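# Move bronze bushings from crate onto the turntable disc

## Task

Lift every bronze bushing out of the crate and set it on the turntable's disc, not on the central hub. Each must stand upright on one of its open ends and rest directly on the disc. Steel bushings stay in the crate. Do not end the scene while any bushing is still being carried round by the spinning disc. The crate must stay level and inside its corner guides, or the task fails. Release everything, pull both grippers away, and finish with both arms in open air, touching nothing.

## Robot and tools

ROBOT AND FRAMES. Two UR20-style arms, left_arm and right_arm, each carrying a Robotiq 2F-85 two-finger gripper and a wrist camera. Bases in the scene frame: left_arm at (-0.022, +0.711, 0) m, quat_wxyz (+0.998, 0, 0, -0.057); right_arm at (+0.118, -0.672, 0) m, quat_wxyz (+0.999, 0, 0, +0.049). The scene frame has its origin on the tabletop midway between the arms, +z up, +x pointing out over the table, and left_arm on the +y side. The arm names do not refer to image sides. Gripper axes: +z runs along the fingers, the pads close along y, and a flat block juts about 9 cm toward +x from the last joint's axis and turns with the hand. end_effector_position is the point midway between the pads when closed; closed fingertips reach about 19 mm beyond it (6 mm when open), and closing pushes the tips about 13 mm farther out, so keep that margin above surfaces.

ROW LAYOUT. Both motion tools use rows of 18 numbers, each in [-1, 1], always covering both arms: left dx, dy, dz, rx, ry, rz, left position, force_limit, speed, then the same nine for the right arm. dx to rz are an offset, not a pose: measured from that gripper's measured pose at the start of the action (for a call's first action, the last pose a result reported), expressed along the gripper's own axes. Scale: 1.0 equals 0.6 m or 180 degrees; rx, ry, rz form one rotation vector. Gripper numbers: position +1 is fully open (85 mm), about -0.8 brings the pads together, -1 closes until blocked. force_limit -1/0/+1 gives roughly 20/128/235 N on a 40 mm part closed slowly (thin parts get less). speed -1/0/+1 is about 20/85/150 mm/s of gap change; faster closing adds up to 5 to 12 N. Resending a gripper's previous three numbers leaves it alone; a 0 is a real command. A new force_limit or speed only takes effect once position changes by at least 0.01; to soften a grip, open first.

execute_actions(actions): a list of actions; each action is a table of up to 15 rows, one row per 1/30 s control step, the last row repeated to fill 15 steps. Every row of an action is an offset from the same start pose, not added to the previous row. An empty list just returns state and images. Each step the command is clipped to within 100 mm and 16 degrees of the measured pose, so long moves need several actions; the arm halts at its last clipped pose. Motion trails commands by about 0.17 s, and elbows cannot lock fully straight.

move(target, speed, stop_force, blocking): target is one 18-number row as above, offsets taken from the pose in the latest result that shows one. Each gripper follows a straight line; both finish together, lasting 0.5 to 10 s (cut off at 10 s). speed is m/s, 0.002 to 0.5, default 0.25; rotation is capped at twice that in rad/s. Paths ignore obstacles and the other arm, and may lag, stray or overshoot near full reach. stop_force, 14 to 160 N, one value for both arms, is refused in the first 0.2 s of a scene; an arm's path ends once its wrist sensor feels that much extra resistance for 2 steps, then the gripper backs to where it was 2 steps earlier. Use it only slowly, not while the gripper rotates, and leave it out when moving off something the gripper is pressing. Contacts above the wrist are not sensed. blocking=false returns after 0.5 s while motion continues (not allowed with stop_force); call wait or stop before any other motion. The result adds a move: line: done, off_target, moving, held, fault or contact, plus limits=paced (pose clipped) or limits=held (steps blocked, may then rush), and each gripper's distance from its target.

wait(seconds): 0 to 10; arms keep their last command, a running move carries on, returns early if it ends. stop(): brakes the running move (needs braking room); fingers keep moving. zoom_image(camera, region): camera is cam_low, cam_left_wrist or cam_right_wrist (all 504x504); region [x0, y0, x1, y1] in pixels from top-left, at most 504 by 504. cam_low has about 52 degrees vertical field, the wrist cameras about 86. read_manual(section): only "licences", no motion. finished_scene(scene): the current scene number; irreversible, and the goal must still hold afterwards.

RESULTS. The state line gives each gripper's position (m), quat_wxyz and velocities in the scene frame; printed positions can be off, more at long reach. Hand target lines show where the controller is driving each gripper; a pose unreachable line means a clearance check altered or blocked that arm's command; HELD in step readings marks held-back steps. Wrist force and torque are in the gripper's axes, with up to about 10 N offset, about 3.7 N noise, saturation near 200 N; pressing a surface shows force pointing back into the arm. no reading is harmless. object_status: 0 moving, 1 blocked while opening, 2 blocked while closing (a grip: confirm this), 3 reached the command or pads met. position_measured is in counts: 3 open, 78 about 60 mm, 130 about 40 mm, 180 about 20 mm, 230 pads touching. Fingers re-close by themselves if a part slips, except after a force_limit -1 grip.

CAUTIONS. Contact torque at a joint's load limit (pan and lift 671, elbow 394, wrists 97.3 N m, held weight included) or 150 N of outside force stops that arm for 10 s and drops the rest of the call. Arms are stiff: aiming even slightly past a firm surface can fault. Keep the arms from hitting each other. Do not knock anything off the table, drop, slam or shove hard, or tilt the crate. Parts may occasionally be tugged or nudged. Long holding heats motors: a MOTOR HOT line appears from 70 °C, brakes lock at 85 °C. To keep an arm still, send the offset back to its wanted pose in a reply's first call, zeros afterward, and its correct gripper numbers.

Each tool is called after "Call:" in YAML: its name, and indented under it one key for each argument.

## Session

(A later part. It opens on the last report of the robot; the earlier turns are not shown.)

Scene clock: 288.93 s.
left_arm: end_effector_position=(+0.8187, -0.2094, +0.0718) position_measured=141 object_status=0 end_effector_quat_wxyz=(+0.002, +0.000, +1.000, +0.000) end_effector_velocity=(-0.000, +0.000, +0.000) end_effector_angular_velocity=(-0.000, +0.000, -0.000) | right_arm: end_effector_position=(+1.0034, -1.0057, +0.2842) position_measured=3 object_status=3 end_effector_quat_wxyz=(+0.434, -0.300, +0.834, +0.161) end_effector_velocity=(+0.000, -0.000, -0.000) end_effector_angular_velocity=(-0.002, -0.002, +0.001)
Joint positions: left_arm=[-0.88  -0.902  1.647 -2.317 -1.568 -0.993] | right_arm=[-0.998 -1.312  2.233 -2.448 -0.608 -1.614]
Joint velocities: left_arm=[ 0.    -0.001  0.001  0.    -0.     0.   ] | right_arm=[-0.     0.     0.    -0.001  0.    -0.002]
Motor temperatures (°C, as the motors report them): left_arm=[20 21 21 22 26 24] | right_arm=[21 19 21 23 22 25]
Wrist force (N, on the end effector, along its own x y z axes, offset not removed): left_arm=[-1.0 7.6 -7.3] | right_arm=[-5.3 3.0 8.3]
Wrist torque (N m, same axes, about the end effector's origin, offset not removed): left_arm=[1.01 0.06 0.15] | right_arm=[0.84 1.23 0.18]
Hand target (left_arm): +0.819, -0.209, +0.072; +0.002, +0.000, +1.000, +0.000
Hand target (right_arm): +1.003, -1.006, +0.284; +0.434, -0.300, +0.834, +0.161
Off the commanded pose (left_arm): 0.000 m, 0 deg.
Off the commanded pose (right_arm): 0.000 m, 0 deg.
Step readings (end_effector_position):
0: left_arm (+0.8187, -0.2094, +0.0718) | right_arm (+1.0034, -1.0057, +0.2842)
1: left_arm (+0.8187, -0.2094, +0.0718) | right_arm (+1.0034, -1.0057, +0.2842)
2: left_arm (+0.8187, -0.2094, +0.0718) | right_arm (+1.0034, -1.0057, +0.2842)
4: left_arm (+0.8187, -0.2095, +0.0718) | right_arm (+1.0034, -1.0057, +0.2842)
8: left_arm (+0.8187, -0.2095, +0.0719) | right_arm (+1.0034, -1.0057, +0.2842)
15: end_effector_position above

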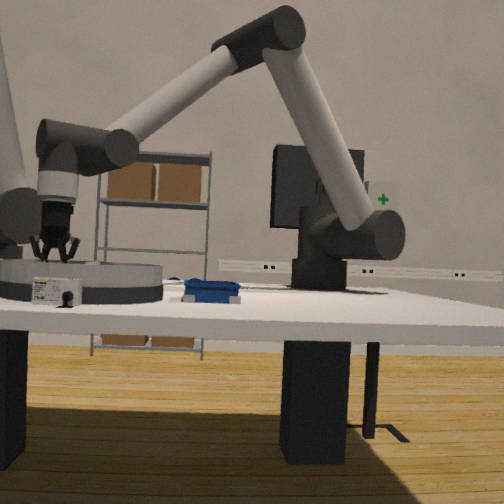

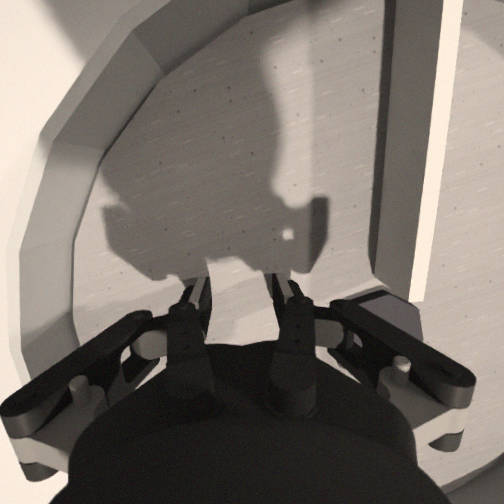

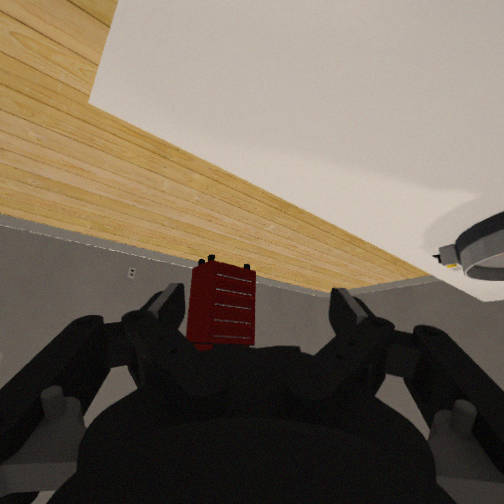

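Call:
move:
  target: [0,0,-0.25,0,0,0,0.1,-0.6,0,0,0,0,0,0,0,1,0,0]
  speed: 0.15

Scene clock: 293.80 s.
left_arm: end_effector_position=(+0.8181, -0.2092, +0.2215) position_measured=117 object_status=3 end_effector_quat_wxyz=(+0.002, +0.000, +1.000, +0.000) end_effector_velocity=(-0.002, -0.002, +0.002) end_effector_angular_velocity=(+0.000, +0.000, -0.002) | right_arm: end_effector_position=(+1.0034, -1.0057, +0.2842) position_measured=3 object_status=3 end_effector_quat_wxyz=(+0.434, -0.300, +0.834, +0.161) end_effector_velocity=(+0.000, +0.001, +0.000) end_effector_angular_velocity=(+0.000, -0.000, +0.001)
Joint positions: left_arm=[-0.88  -1.009  1.586 -2.149 -1.568 -0.993] | right_arm=[-0.998 -1.312  2.233 -2.448 -0.608 -1.614]
Joint velocities: left_arm=[-0.002 -0.001 -0.001  0.003 -0.    -0.   ] | right_arm=[ 0.001  0.    -0.    -0.     0.     0.   ]
Motor temperatures (°C, as the motors report them): left_arm=[20 21 21 22 26 24] | right_arm=[21 19 21 23 22 25]
Wrist force (N, on the end effector, along its own x y z axes, offset not removed): left_arm=[2.7 5.4 -8.6] | right_arm=[-4.7 5.2 8.9]
Wrist torque (N m, same axes, about the end effector's origin, offset not removed): left_arm=[0.74 -0.73 0.14] | right_arm=[1.26 1.07 0.28]
Hand target (left_arm): +0.818, -0.209, +0.222; +0.002, +0.000, +1.000, +0.000
Hand target (right_arm): +1.003, -1.006, +0.284; +0.434, -0.300, +0.834, +0.161
Off the commanded pose (left_arm): 0.000 m, 0 deg.
Off the commanded pose (right_arm): 0.000 m, 0 deg.
move: done

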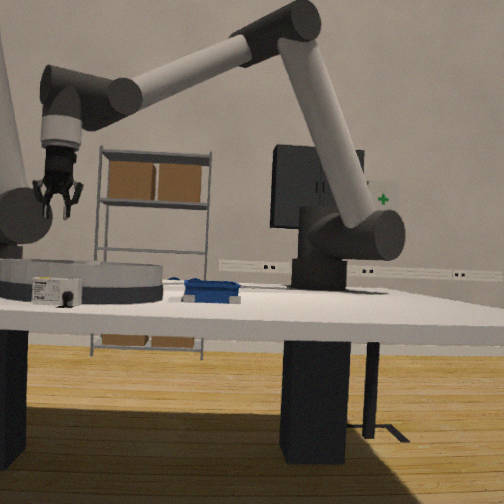

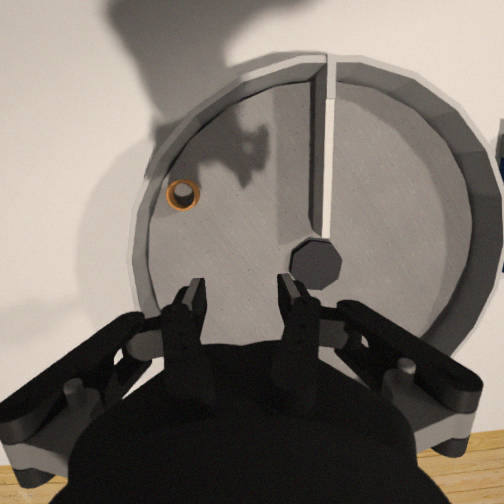

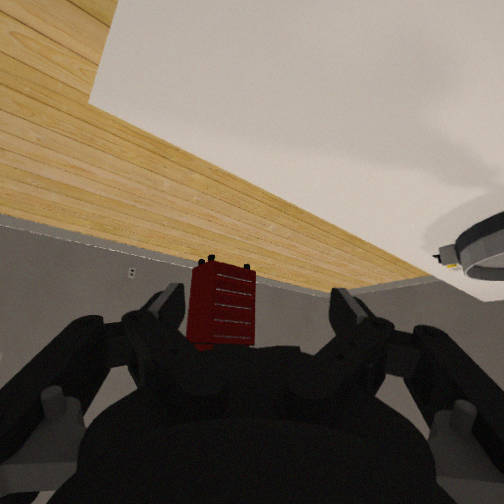

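Call:
move:
  target: [0.067,0.775,0.185,-0.06,0,0,0.07,-0.6,-0.7,0,0,0,0,0,0,1,0,0]
  speed: 0.25

Call:
move:
  target: [0,-0.012,0.064,0,0,0,0.07,-0.6,-0.7,0,0,0,0,0,0,1,0,0]
  speed: 0.03
  stop_force: 14

Scene clock: 314.87 s.
left_arm: end_effector_position=(+0.7778, +0.2553, +0.1098) position_measured=121 object_status=3 end_effector_quat_wxyz=(+0.001, +0.000, +0.996, +0.094) end_effector_velocity=(-0.001, +0.001, -0.000) end_effector_angular_velocity=(+0.000, +0.000, -0.001) | right_arm: end_effector_position=(+1.0034, -1.0057, +0.2842) position_measured=3 object_status=3 end_effector_quat_wxyz=(+0.434, -0.300, +0.834, +0.161) end_effector_velocity=(+0.001, +0.002, +0.000) end_effector_angular_velocity=(-0.001, -0.001, +0.003)
Joint positions: left_arm=[-0.677 -1.196  2.086 -2.328 -1.437 -0.799] | right_arm=[-0.998 -1.312  2.233 -2.448 -0.608 -1.614]
Joint velocities: left_arm=[ 0.001 -0.001  0.002 -0.001  0.     0.001] | right_arm=[ 0.003  0.     0.    -0.001 -0.    -0.   ]
Motor temperatures (°C, as the motors report them): left_arm=[20 21 21 22 26 24] | right_arm=[21 19 21 23 22 25]
Wrist force (N, on the end effector, along its own x y z axes, offset not removed): left_arm=[-3.6 0.3 -8.0] | right_arm=[-4.6 0.8 5.2]
Wrist torque (N m, same axes, about the end effector's origin, offset not removed): left_arm=[-0.53 0.63 0.14] | right_arm=[0.56 1.23 0.31]
Hand target (left_arm): +0.778, +0.256, +0.110; +0.001, +0.000, +0.996, +0.094
Hand target (right_arm): +1.003, -1.006, +0.284; +0.434, -0.300, +0.834, +0.161
Off the commanded pose (left_arm): 0.001 m, 0 deg.
Off the commanded pose (right_arm): 0.000 m, 0 deg.
move: done

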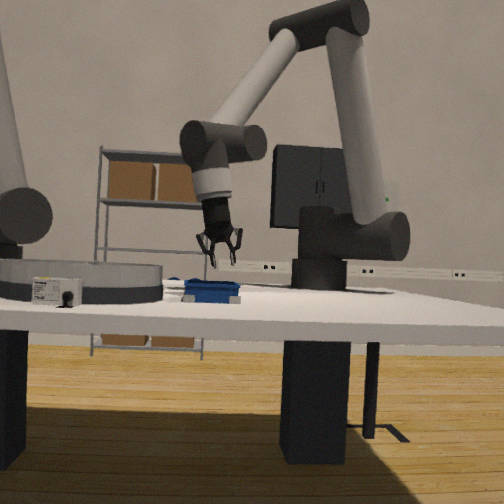

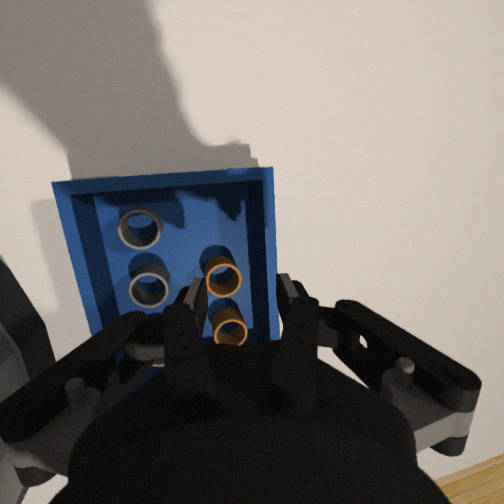

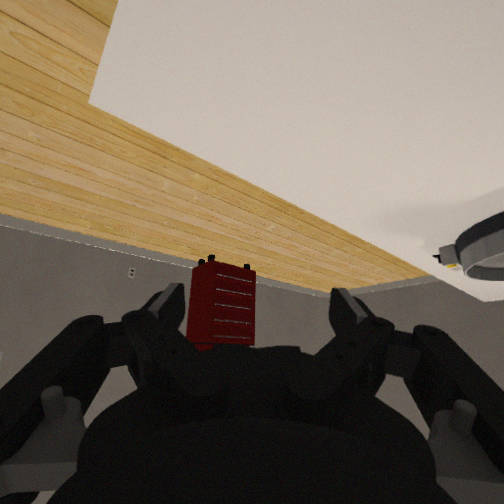

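Scene clock: 316.50 s.
left_arm: end_effector_position=(+0.7780, +0.2554, +0.0709) position_measured=121 object_status=3 end_effector_quat_wxyz=(+0.001, +0.000, +0.996, +0.094) end_effector_velocity=(-0.001, -0.001, -0.001) end_effector_angular_velocity=(-0.000, -0.000, -0.001) | right_arm: end_effector_position=(+1.0034, -1.0057, +0.2842) position_measured=3 object_status=3 end_effector_quat_wxyz=(+0.434, -0.300, +0.834, +0.161) end_effector_velocity=(+0.000, +0.000, +0.000) end_effector_angular_velocity=(-0.002, -0.001, +0.001)
Joint positions: left_arm=[-0.677 -1.155  2.101 -2.385 -1.437 -0.799] | right_arm=[-0.998 -1.312  2.233 -2.448 -0.608 -1.614]
Joint velocities: left_arm=[-0.001  0.     0.001 -0.002  0.    -0.   ] | right_arm=[ 0.     0.    -0.    -0.002 -0.    -0.   ]
Motor temperatures (°C, as the motors report them): left_arm=[20 21 21 22 26 24] | right_arm=[21 19 21 23 22 25]
Wrist force (N, on the end effector, along its own x y z axes, offset not removed): left_arm=[3.6 12.1 -7.5] | right_arm=[-4.5 0.4 6.2]
Wrist torque (N m, same axes, about the end effector's origin, offset not removed): left_arm=[2.00 -0.88 0.18] | right_arm=[0.45 1.24 0.25]
Hand target (left_arm): +0.778, +0.255, +0.071; +0.001, +0.000, +0.996, +0.094
Hand target (right_arm): +1.003, -1.006, +0.284; +0.434, -0.300, +0.834, +0.161
Off the commanded pose (left_arm): 0.000 m, 0 deg.
Off the commanded pose (right_arm): 0.000 m, 0 deg.
move: done

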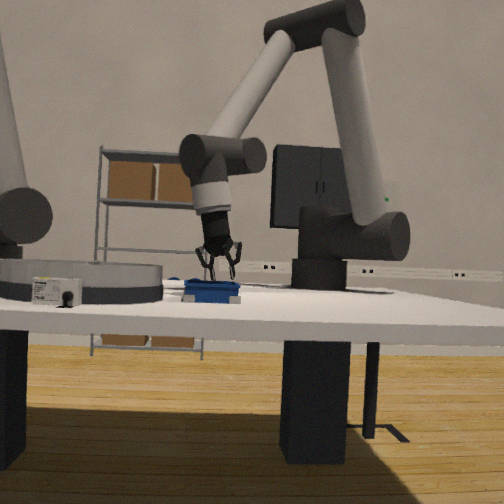

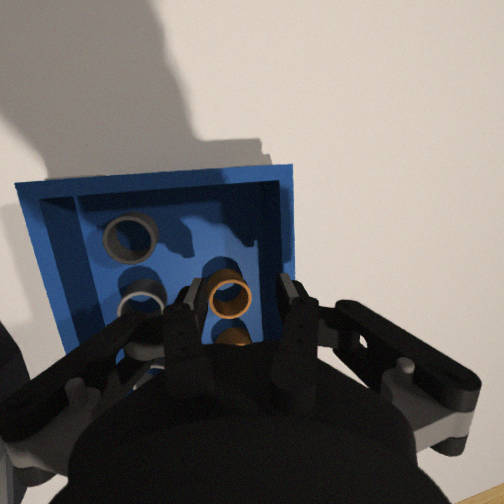

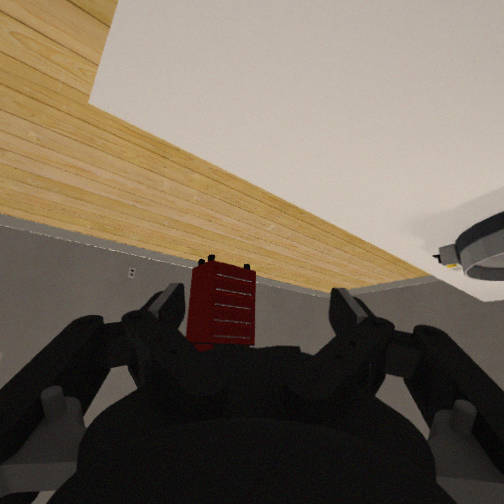

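Call:
move:
  target: [-0.0125,0,0,0,0,0,0.07,-0.6,-0.7,0,0,0,0,0,0,1,0,0]
  speed: 0.02

Call:
move:
  target: [0,-0.0125,0.067,0,0,0,0.07,-0.6,-0.7,0,0,0,0,0,0,1,0,0]
  speed: 0.012
  stop_force: 14

Scene clock: 324.47 s.
left_arm: end_effector_position=(+0.7853, +0.2554, +0.0709) position_measured=121 object_status=3 end_effector_quat_wxyz=(+0.001, +0.000, +0.996, +0.094) end_effector_velocity=(+0.001, +0.000, +0.000) end_effector_angular_velocity=(+0.000, -0.000, -0.001) | right_arm: end_effector_position=(+1.0034, -1.0057, +0.2842) position_measured=3 object_status=3 end_effector_quat_wxyz=(+0.434, -0.300, +0.834, +0.161) end_effector_velocity=(+0.001, +0.002, -0.000) end_effector_angular_velocity=(+0.002, +0.002, +0.001)
Joint positions: left_arm=[-0.671 -1.15   2.092 -2.382 -1.436 -0.793] | right_arm=[-0.998 -1.312  2.233 -2.448 -0.608 -1.614]
Joint velocities: left_arm=[ 0.001  0.001 -0.002  0.001  0.001  0.002] | right_arm=[ 0.002  0.    -0.     0.001  0.     0.002]
Motor temperatures (°C, as the motors report them): left_arm=[20 21 21 22 26 24] | right_arm=[21 19 21 23 22 25]
Wrist force (N, on the end effector, along its own x y z axes, offset not removed): left_arm=[-3.1 9.0 -2.0] | right_arm=[-4.9 2.3 6.6]
Wrist torque (N m, same axes, about the end effector's origin, offset not removed): left_arm=[1.27 0.41 0.02] | right_arm=[0.90 1.15 0.23]
Hand target (left_arm): +0.785, +0.255, +0.071; +0.001, +0.000, +0.996, +0.094
Hand target (right_arm): +1.003, -1.006, +0.284; +0.434, -0.300, +0.834, +0.161
Off the commanded pose (left_arm): 0.000 m, 0 deg.
Off the commanded pose (right_arm): 0.000 m, 0 deg.
move: done

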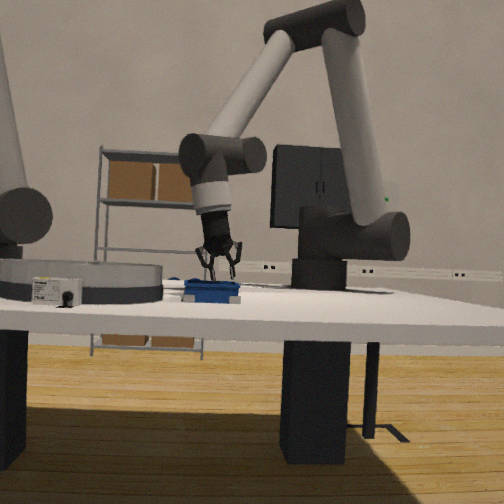

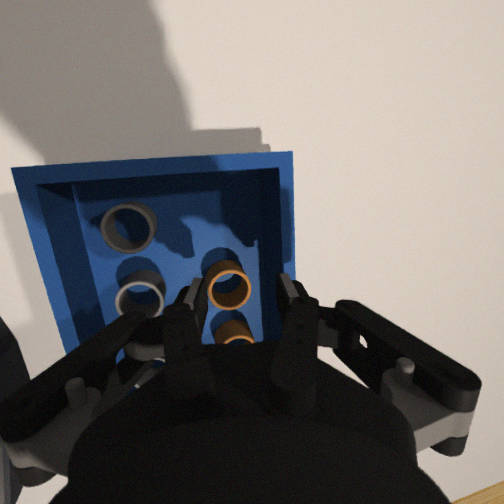

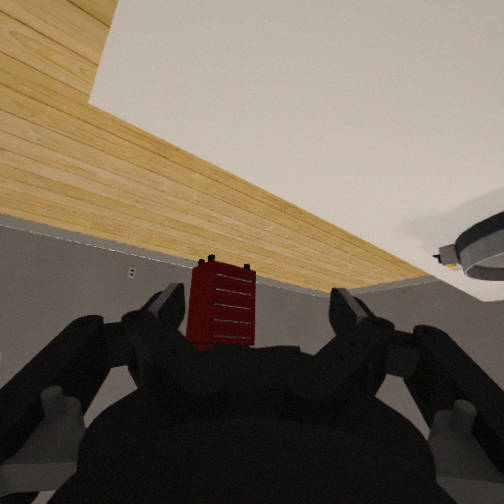

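Scene clock: 326.30 s.
left_arm: end_effector_position=(+0.7854, +0.2555, +0.0535) position_measured=120 object_status=3 end_effector_quat_wxyz=(+0.001, +0.000, +0.996, +0.094) end_effector_velocity=(-0.000, +0.002, +0.002) end_effector_angular_velocity=(+0.002, +0.002, +0.001) | right_arm: end_effector_position=(+1.0034, -1.0057, +0.2842) position_measured=3 object_status=3 end_effector_quat_wxyz=(+0.434, -0.300, +0.834, +0.161) end_effector_velocity=(-0.000, -0.001, +0.000) end_effector_angular_velocity=(-0.000, -0.000, -0.002)
Joint positions: left_arm=[-0.671 -1.13   2.098 -2.407 -1.436 -0.793] | right_arm=[-0.998 -1.312  2.233 -2.448 -0.608 -1.614]
Joint velocities: left_arm=[ 0.001 -0.003  0.     0.006 -0.     0.   ] | right_arm=[-0.001  0.    -0.    -0.001  0.     0.001]
Motor temperatures (°C, as the motors report them): left_arm=[20 21 21 22 26 24] | right_arm=[21 19 21 23 22 25]
Wrist force (N, on the end effector, along its own x y z axes, offset not removed): left_arm=[0.1 7.5 -38.1] | right_arm=[-6.0 -1.7 6.7]
Wrist torque (N m, same axes, about the end effector's origin, offset not removed): left_arm=[-0.47 0.19 -0.05] | right_arm=[0.07 1.39 0.22]
Hand target (left_arm): +0.785, +0.255, +0.054; +0.001, +0.000, +0.996, +0.094
Hand target (right_arm): +1.003, -1.006, +0.284; +0.434, -0.300, +0.834, +0.161
Off the commanded pose (left_arm): 0.023 m, 0 deg.
Off the commanded pose (right_arm): 0.000 m, 0 deg.
move: contact (left_arm)

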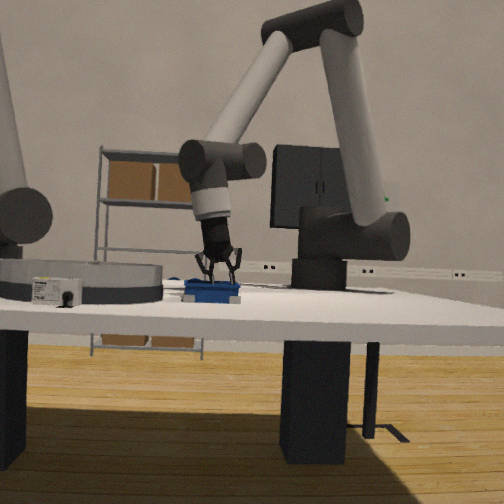

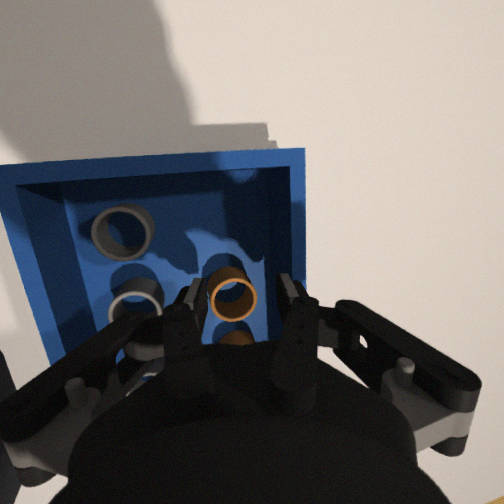

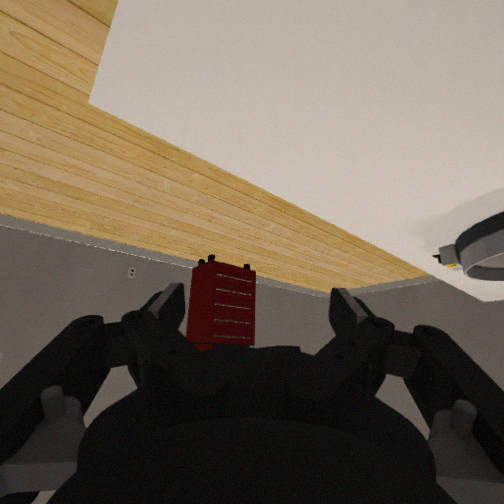

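Call:
move:
  target: [0,-0.003,-0.017,0,0,0,0.07,-0.6,-0.7,0,0,0,0,0,0,1,0,0]
  speed: 0.02

Call:
move:
  target: [0,-0.0066,0.0012,0,0,0,0.07,-0.6,-0.7,0,0,0,0,0,0,1,0,0]
  speed: 0.02

Call:
move:
  target: [0,-0.0105,0.0565,0,0,0,0.07,-0.6,-0.7,0,0,0,0,0,0,1,0,0]
  speed: 0.012
  stop_force: 14

Scene clock: 368.27 s.
left_arm: end_effector_position=(+0.7854, +0.2519, +0.0630) position_measured=121 object_status=3 end_effector_quat_wxyz=(+0.001, +0.000, +0.996, +0.094) end_effector_velocity=(-0.000, -0.001, +0.001) end_effector_angular_velocity=(+0.000, +0.001, -0.001) | right_arm: end_effector_position=(+1.0034, -1.0057, +0.2842) position_measured=3 object_status=3 end_effector_quat_wxyz=(+0.434, -0.300, +0.834, +0.161) end_effector_velocity=(+0.000, +0.000, +0.000) end_effector_angular_velocity=(-0.000, -0.001, +0.001)
Joint positions: left_arm=[-0.674 -1.139  2.092 -2.391 -1.436 -0.796] | right_arm=[-0.998 -1.312  2.233 -2.448 -0.608 -1.614]
Joint velocities: left_arm=[-0.001 -0.001 -0.001  0.002 -0.    -0.   ] | right_arm=[ 0.    -0.    -0.     0.     0.    -0.001]
Motor temperatures (°C, as the motors report them): left_arm=[20 21 21 22 26 24] | right_arm=[21 19 21 23 22 25]
Wrist force (N, on the end effector, along its own x y z axes, offset not removed): left_arm=[4.8 7.4 -6.3] | right_arm=[-0.6 2.2 9.0]
Wrist torque (N m, same axes, about the end effector's origin, offset not removed): left_arm=[1.18 -1.11 0.03] | right_arm=[0.90 0.38 0.28]
Hand target (left_arm): +0.785, +0.252, +0.063; +0.001, +0.000, +0.996, +0.094
Hand target (right_arm): +1.003, -1.006, +0.284; +0.434, -0.300, +0.834, +0.161
Off the commanded pose (left_arm): 0.000 m, 0 deg.
Off the commanded pose (right_arm): 0.000 m, 0 deg.
move: done

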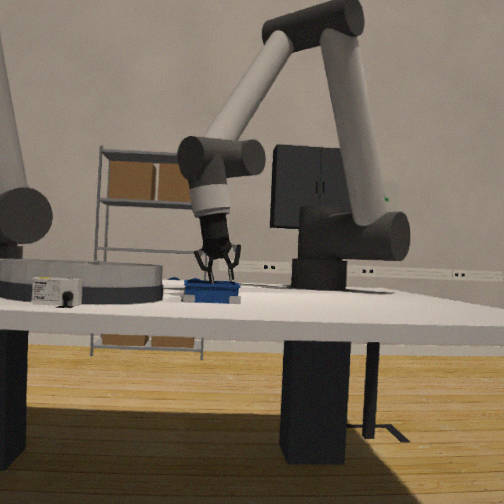

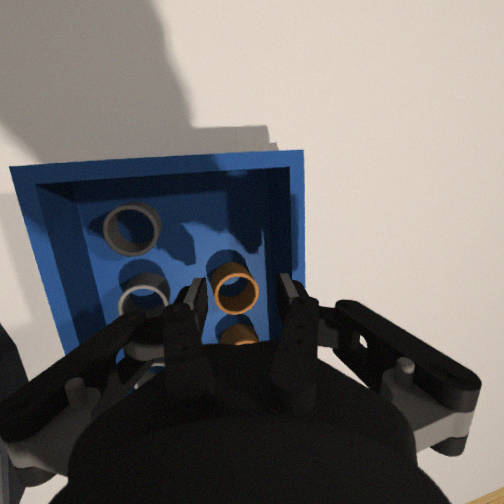

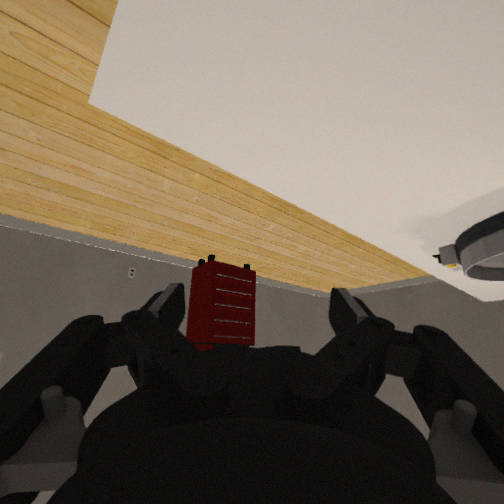

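Scene clock: 368.97 s.
left_arm: end_effector_position=(+0.7854, +0.2482, +0.0617) position_measured=121 object_status=3 end_effector_quat_wxyz=(+0.001, +0.000, +0.996, +0.094) end_effector_velocity=(-0.000, -0.001, -0.001) end_effector_angular_velocity=(+0.000, +0.001, +0.000) | right_arm: end_effector_position=(+1.0034, -1.0057, +0.2842) position_measured=3 object_status=3 end_effector_quat_wxyz=(+0.434, -0.300, +0.834, +0.161) end_effector_velocity=(+0.000, +0.001, +0.000) end_effector_angular_velocity=(-0.000, +0.000, +0.001)
Joint positions: left_arm=[-0.676 -1.136  2.09  -2.391 -1.437 -0.799] | right_arm=[-0.998 -1.312  2.233 -2.448 -0.608 -1.614]
Joint velocities: left_arm=[-0.001  0.002 -0.001 -0.    -0.001 -0.001] | right_arm=[ 0.001 -0.    -0.     0.    -0.    -0.   ]
Motor temperatures (°C, as the motors report them): left_arm=[20 21 21 22 26 24] | right_arm=[21 19 21 23 22 25]
Wrist force (N, on the end effector, along its own x y z axes, offset not removed): left_arm=[0.5 10.0 -4.2] | right_arm=[-4.2 1.6 7.6]
Wrist torque (N m, same axes, about the end effector's origin, offset not removed): left_arm=[1.54 -0.17 0.12] | right_arm=[0.70 0.96 0.30]
Hand target (left_arm): +0.785, +0.248, +0.062; +0.001, +0.000, +0.996, +0.094
Hand target (right_arm): +1.003, -1.006, +0.284; +0.434, -0.300, +0.834, +0.161
Off the commanded pose (left_arm): 0.000 m, 0 deg.
Off the commanded pose (right_arm): 0.000 m, 0 deg.
move: done

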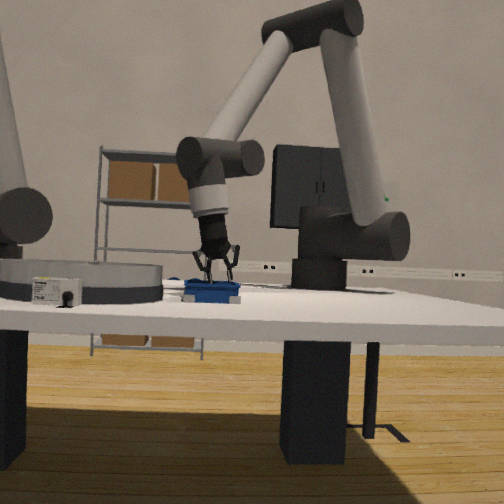

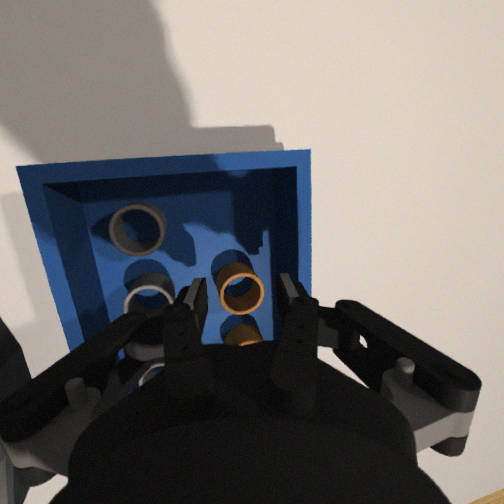

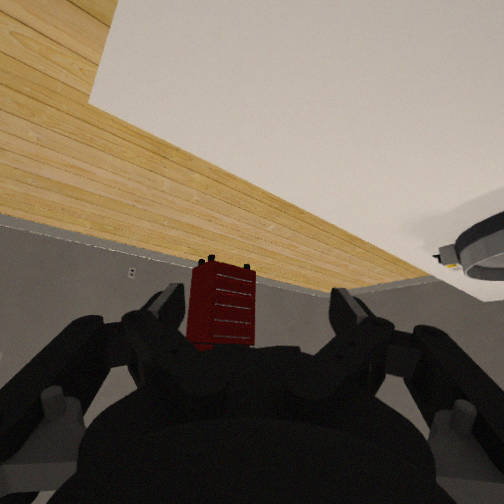

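Scene clock: 372.07 s.
left_arm: end_effector_position=(+0.7855, +0.2483, +0.0274) position_measured=121 object_status=3 end_effector_quat_wxyz=(+0.001, +0.000, +0.996, +0.094) end_effector_velocity=(+0.000, +0.000, -0.003) end_effector_angular_velocity=(+0.001, +0.001, -0.000) | right_arm: end_effector_position=(+1.0034, -1.0057, +0.2842) position_measured=3 object_status=3 end_effector_quat_wxyz=(+0.434, -0.300, +0.834, +0.161) end_effector_velocity=(+0.000, +0.001, +0.000) end_effector_angular_velocity=(+0.000, +0.000, +0.001)
Joint positions: left_arm=[-0.676 -1.098  2.1   -2.44  -1.437 -0.798] | right_arm=[-0.998 -1.312  2.233 -2.448 -0.608 -1.614]
Joint velocities: left_arm=[ 0.     0.004  0.    -0.003 -0.     0.   ] | right_arm=[ 0.001 -0.    -0.     0.001  0.    -0.   ]
Motor temperatures (°C, as the motors report them): left_arm=[20 21 21 22 26 24] | right_arm=[21 19 21 23 22 25]
Wrist force (N, on the end effector, along its own x y z axes, offset not removed): left_arm=[-0.5 6.0 -4.4] | right_arm=[-4.1 1.3 7.5]
Wrist torque (N m, same axes, about the end effector's origin, offset not removed): left_arm=[0.80 -0.05 -0.14] | right_arm=[0.71 0.92 0.30]
Hand target (left_arm): +0.786, +0.248, +0.027; +0.001, +0.000, +0.996, +0.094
Hand target (right_arm): +1.003, -1.006, +0.284; +0.434, -0.300, +0.834, +0.161
Off the commanded pose (left_arm): 0.000 m, 0 deg.
Off the commanded pose (right_arm): 0.000 m, 0 deg.
move: done

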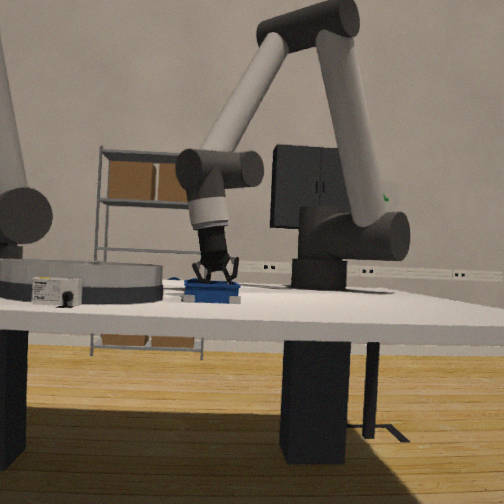

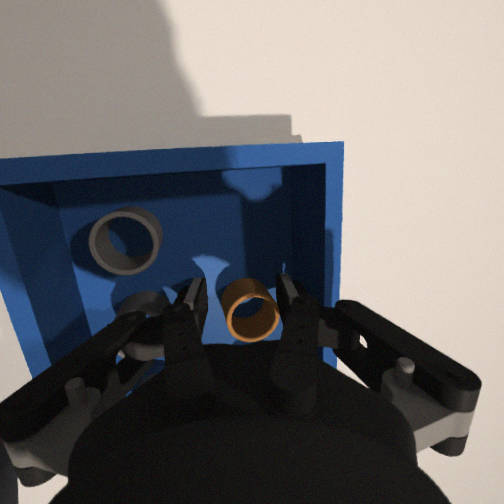

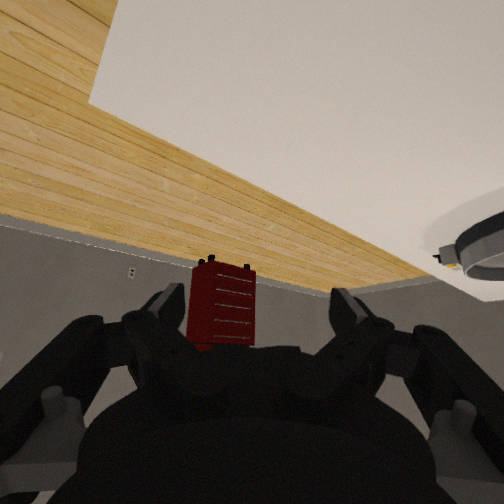

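Call:
execute_actions:
  actions:
    - [[0,0.004,-0.005,0,0,0,0.07,-0.6,-0.7,0,0,0,0,0,0,1,0,0]]
    - [[0,0,0,0,0,0,-1,-0.3,-0.7,0,0,0,0,0,0,1,0,0]]
    - [[0,0,0,0,0,0,-1,-0.3,-0.7,0,0,0,0,0,0,1,0,0]]
    - [[0,0,0,0,0,0,-1,-0.3,-0.7,0,0,0,0,0,0,1,0,0]]

Scene clock: 379.80 s.
left_arm: end_effector_position=(+0.7855, +0.2501, +0.0307) position_measured=155 object_status=2 end_effector_quat_wxyz=(+0.001, +0.000, +0.996, +0.094) end_effector_velocity=(-0.001, -0.000, -0.001) end_effector_angular_velocity=(+0.001, +0.001, -0.001) | right_arm: end_effector_position=(+1.0034, -1.0057, +0.2842) position_measured=3 object_status=3 end_effector_quat_wxyz=(+0.434, -0.300, +0.834, +0.161) end_effector_velocity=(+0.000, +0.001, +0.000) end_effector_angular_velocity=(-0.000, -0.000, +0.002)
Joint positions: left_arm=[-0.675 -1.103  2.101 -2.436 -1.437 -0.797] | right_arm=[-0.998 -1.312  2.233 -2.448 -0.608 -1.614]
Joint velocities: left_arm=[-0.001  0.001  0.     0.    -0.     0.   ] | right_arm=[ 0.001 -0.    -0.    -0.    -0.    -0.   ]
Motor temperatures (°C, as the motors report them): left_arm=[20 21 21 22 26 24] | right_arm=[21 19 21 23 22 25]
Wrist force (N, on the end effector, along its own x y z axes, offset not removed): left_arm=[1.9 7.9 -11.4] | right_arm=[-1.3 2.2 8.3]
Wrist torque (N m, same axes, about the end effector's origin, offset not removed): left_arm=[1.01 -0.45 0.15] | right_arm=[0.90 0.47 0.20]
Hand target (left_arm): +0.785, +0.250, +0.031; +0.001, +0.000, +0.996, +0.094
Hand target (right_arm): +1.003, -1.006, +0.284; +0.434, -0.300, +0.834, +0.161
Off the commanded pose (left_arm): 0.000 m, 0 deg.
Off the commanded pose (right_arm): 0.000 m, 0 deg.
Step readings (end_effector_position; steps 1 to 15: 1st action; 16 to 30: 2nd action; 31 to 45: 3rd action; 46 to 60: 4th action):
0: left_arm (+0.7855, +0.2483, +0.0272) | right_arm (+1.0034, -1.0057, +0.2842)
1: left_arm (+0.7855, +0.2483, +0.0272) | right_arm (+1.0034, -1.0057, +0.2842)
2: left_arm (+0.7855, +0.2486, +0.0277) | right_arm (+1.0034, -1.0057, +0.2842)
4: left_arm (+0.7855, +0.2493, +0.0291) | right_arm (+1.0034, -1.0057, +0.2842)
8: left_arm (+0.7855, +0.2500, +0.0303) | right_arm (+1.0034, -1.0057, +0.2842)
15: left_arm (+0.7855, +0.2501, +0.0307) | right_arm (+1.0034, -1.0057, +0.2842)
16: left_arm (+0.7855, +0.2501, +0.0307) | right_arm (+1.0034, -1.0057, +0.2842)
17: left_arm (+0.7855, +0.2501, +0.0307) | right_arm (+1.0034, -1.0057, +0.2842)
19: left_arm (+0.7855, +0.2501, +0.0307) | right_arm (+1.0034, -1.0057, +0.2842)
23: left_arm (+0.7855, +0.2501, +0.0307) | right_arm (+1.0034, -1.0057, +0.2842)
30: left_arm (+0.7855, +0.2501, +0.0307) | right_arm (+1.0034, -1.0057, +0.2842)
31: left_arm (+0.7855, +0.2501, +0.0307) | right_arm (+1.0034, -1.0057, +0.2842)
32: left_arm (+0.7855, +0.2501, +0.0307) | right_arm (+1.0034, -1.0057, +0.2842)
34: left_arm (+0.7855, +0.2501, +0.0307) | right_arm (+1.0034, -1.0057, +0.2842)
38: left_arm (+0.7855, +0.2501, +0.0307) | right_arm (+1.0034, -1.0057, +0.2842)
45: left_arm (+0.7855, +0.2501, +0.0307) | right_arm (+1.0034, -1.0057, +0.2842)
46: left_arm (+0.7855, +0.2501, +0.0307) | right_arm (+1.0034, -1.0057, +0.2842)
47: left_arm (+0.7855, +0.2501, +0.0307) | right_arm (+1.0034, -1.0057, +0.2842)
49: left_arm (+0.7855, +0.2501, +0.0307) | right_arm (+1.0034, -1.0057, +0.2842)
53: left_arm (+0.7855, +0.2501, +0.0307) | right_arm (+1.0034, -1.0057, +0.2842)
60: end_effector_position above

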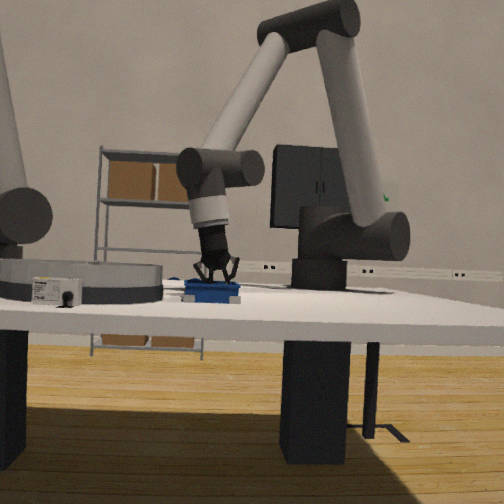

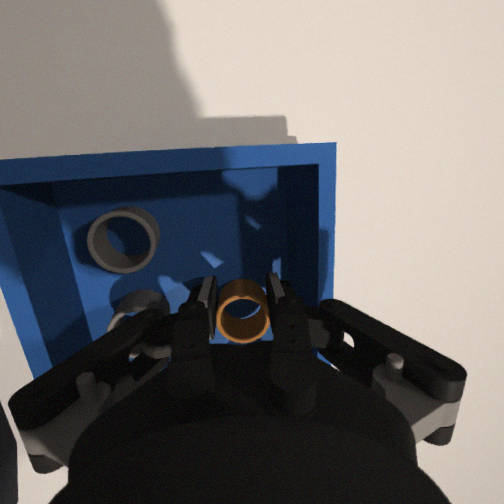

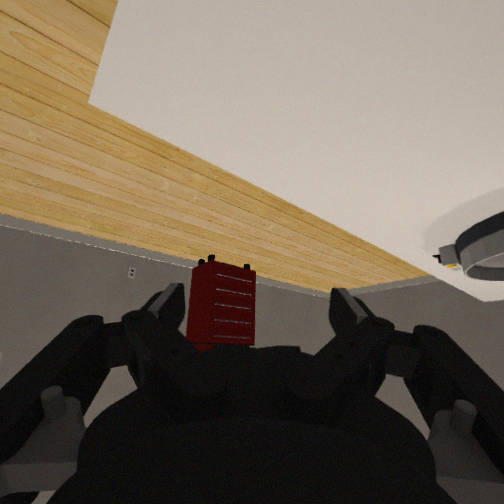

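Call:
move:
  target: [0,0.0214,-0.1148,0,0,0,-1,-0.3,-0.7,0,0,0,0,0,0,1,0,0]
  speed: 0.06

Call:
move:
  target: [-0.055,-0.727,-0.28,0.06,0,0,-1,-0.3,-0.7,0,0,0,0,0,0,1,0,0]
  speed: 0.25

Call:
move:
  target: [0,0,0.14,0,0,0,-1,-0.3,-0.7,0,0,0,0,0,0,1,0,0]
  speed: 0.12

Scene clock: 387.23 s.
left_arm: end_effector_position=(+0.7852, +0.2500, +0.1005) position_measured=155 object_status=2 end_effector_quat_wxyz=(+0.001, +0.000, +0.996, +0.094) end_effector_velocity=(+0.001, +0.002, +0.002) end_effector_angular_velocity=(+0.000, -0.000, +0.002) | right_arm: end_effector_position=(+1.0034, -1.0057, +0.2842) position_measured=3 object_status=3 end_effector_quat_wxyz=(+0.434, -0.300, +0.834, +0.161) end_effector_velocity=(-0.000, -0.001, +0.000) end_effector_angular_velocity=(-0.000, +0.000, -0.001)
Joint positions: left_arm=[-0.675 -1.179  2.077 -2.336 -1.437 -0.797] | right_arm=[-0.998 -1.312  2.233 -2.448 -0.608 -1.614]
Joint velocities: left_arm=[ 0.002 -0.002 -0.001  0.003  0.    -0.   ] | right_arm=[-0.001  0.     0.    -0.001 -0.     0.001]
Motor temperatures (°C, as the motors report them): left_arm=[20 21 21 22 26 24] | right_arm=[21 19 21 23 22 25]
Wrist force (N, on the end effector, along its own x y z axes, offset not removed): left_arm=[-2.0 8.7 -6.9] | right_arm=[-4.4 0.9 3.1]
Wrist torque (N m, same axes, about the end effector's origin, offset not removed): left_arm=[1.37 0.26 0.07] | right_arm=[0.59 1.08 0.24]
Hand target (left_arm): +0.785, +0.250, +0.101; +0.001, +0.000, +0.996, +0.094
Hand target (right_arm): +1.003, -1.006, +0.284; +0.434, -0.300, +0.834, +0.161
Off the commanded pose (left_arm): 0.000 m, 0 deg.
Off the commanded pose (right_arm): 0.000 m, 0 deg.
move: done

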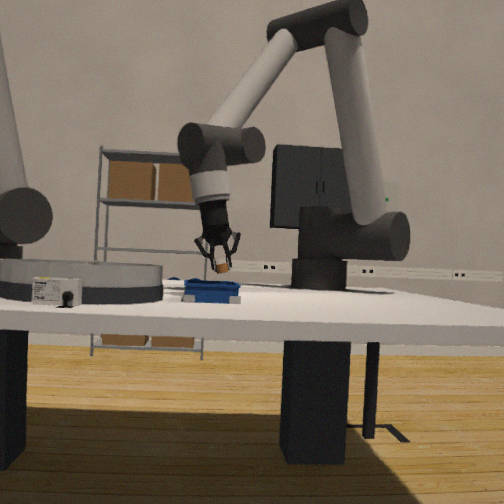

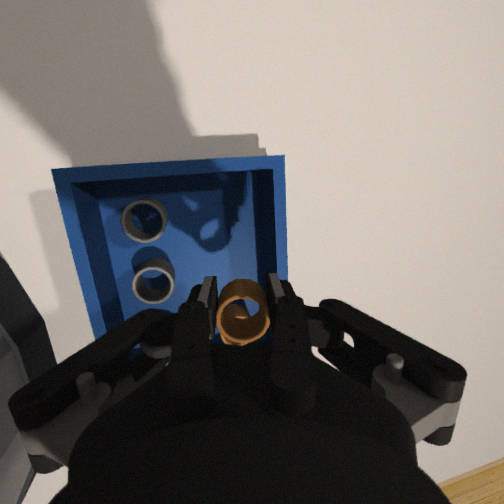

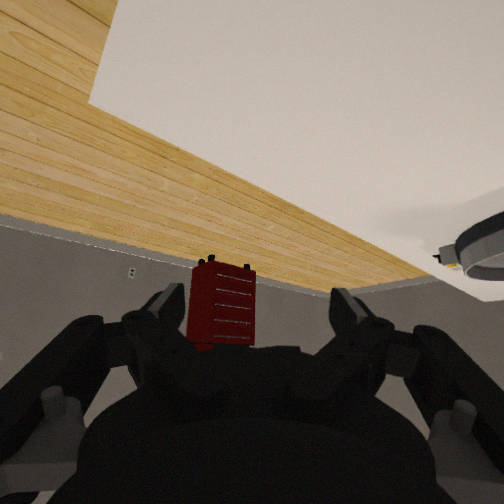

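Scene clock: 389.70 s.
left_arm: end_effector_position=(+0.8183, -0.2097, +0.1845) position_measured=155 object_status=2 end_effector_quat_wxyz=(+0.002, +0.000, +1.000, +0.000) end_effector_velocity=(+0.001, -0.001, +0.001) end_effector_angular_velocity=(-0.000, -0.001, +0.001) | right_arm: end_effector_position=(+1.0034, -1.0057, +0.2842) position_measured=3 object_status=3 end_effector_quat_wxyz=(+0.434, -0.300, +0.834, +0.161) end_effector_velocity=(+0.000, +0.001, +0.000) end_effector_angular_velocity=(-0.000, -0.000, +0.001)
Joint positions: left_arm=[-0.88  -0.985  1.604 -2.191 -1.568 -0.993] | right_arm=[-0.998 -1.312  2.233 -2.448 -0.608 -1.614]
Joint velocities: left_arm=[ 0.     0.    -0.002  0.001  0.    -0.001] | right_arm=[ 0.001 -0.     0.     0.     0.    -0.001]
Motor temperatures (°C, as the motors report them): left_arm=[20 21 21 22 26 24] | right_arm=[21 19 21 23 22 25]
Wrist force (N, on the end effector, along its own x y z axes, offset not removed): left_arm=[-1.4 4.2 -3.2] | right_arm=[-0.8 -0.8 7.9]
Wrist torque (N m, same axes, about the end effector's origin, offset not removed): left_arm=[0.39 0.10 0.11] | right_arm=[0.11 0.28 0.48]
Hand target (left_arm): +0.818, -0.210, +0.185; +0.002, +0.000, +1.000, +0.000
Hand target (right_arm): +1.003, -1.006, +0.284; +0.434, -0.300, +0.834, +0.161
Off the commanded pose (left_arm): 0.001 m, 0 deg.
Off the commanded pose (right_arm): 0.000 m, 0 deg.
move: done

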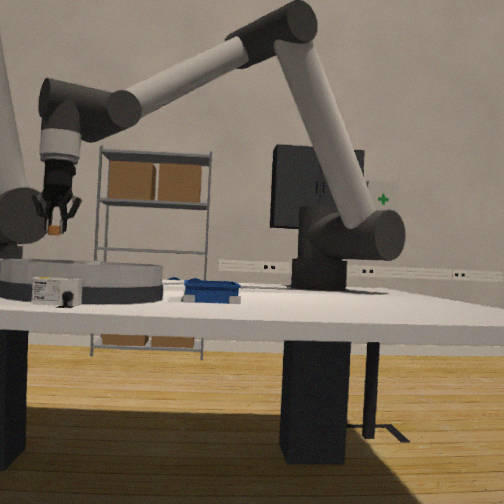

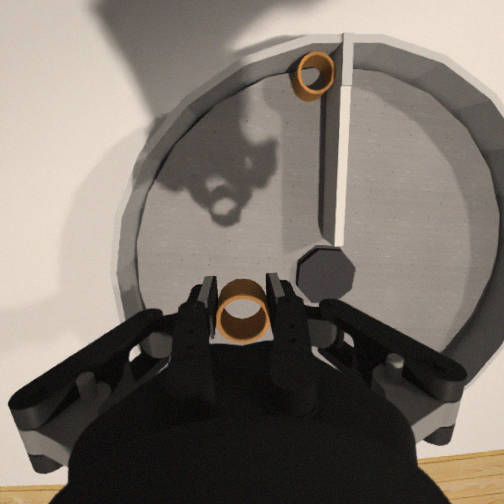

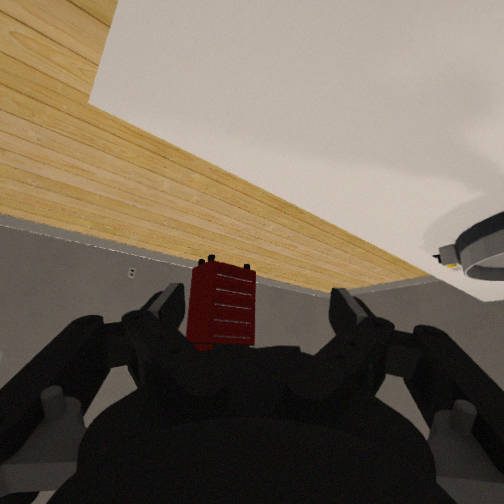

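Scene clock: 390.87 s.
left_arm: end_effector_position=(+0.8186, -0.2098, +0.1007) position_measured=155 object_status=2 end_effector_quat_wxyz=(+0.002, +0.000, +1.000, +0.000) end_effector_velocity=(-0.002, -0.002, -0.001) end_effector_angular_velocity=(-0.001, -0.000, -0.003) | right_arm: end_effector_position=(+1.0034, -1.0057, +0.2842) position_measured=3 object_status=3 end_effector_quat_wxyz=(+0.434, -0.300, +0.834, +0.161) end_effector_velocity=(+0.000, +0.001, -0.000) end_effector_angular_velocity=(+0.001, +0.001, +0.001)
Joint positions: left_arm=[-0.88  -0.924  1.637 -2.285 -1.568 -0.993] | right_arm=[-0.998 -1.312  2.233 -2.448 -0.608 -1.614]
Joint velocities: left_arm=[-0.002  0.001  0.    -0.002  0.     0.   ] | right_arm=[ 0.001  0.    -0.     0.001 -0.     0.   ]
Motor temperatures (°C, as the motors report them): left_arm=[20 21 21 22 26 24] | right_arm=[21 19 21 23 22 25]
Wrist force (N, on the end effector, along its own x y z axes, offset not removed): left_arm=[-4.3 6.1 -3.6] | right_arm=[-2.7 2.5 5.2]
Wrist torque (N m, same axes, about the end effector's origin, offset not removed): left_arm=[0.70 0.60 0.15] | right_arm=[0.83 0.79 0.30]
Hand target (left_arm): +0.819, -0.210, +0.101; +0.002, +0.000, +1.000, +0.000
Hand target (right_arm): +1.003, -1.006, +0.284; +0.434, -0.300, +0.834, +0.161
Off the commanded pose (left_arm): 0.000 m, 0 deg.
Off the commanded pose (right_arm): 0.000 m, 0 deg.
move: done

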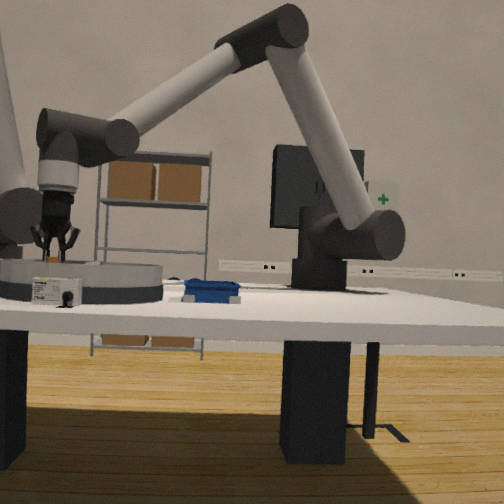

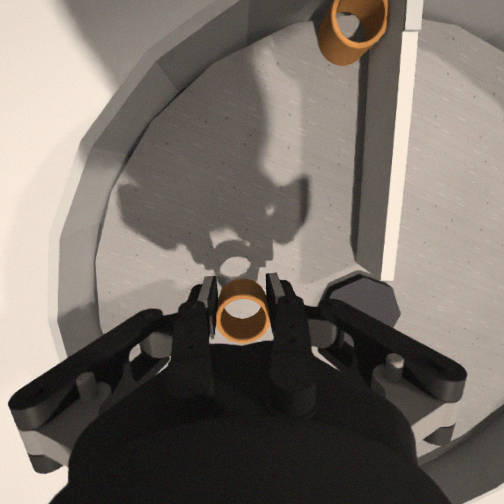

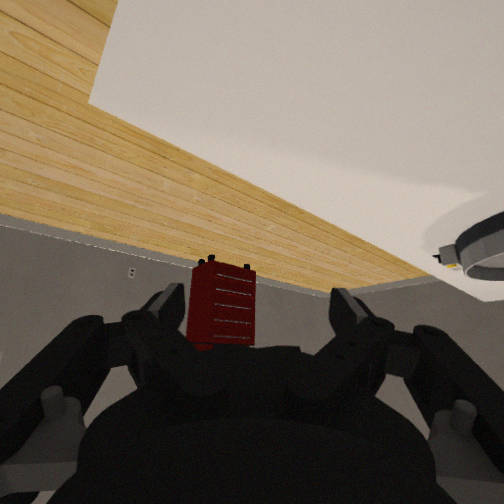

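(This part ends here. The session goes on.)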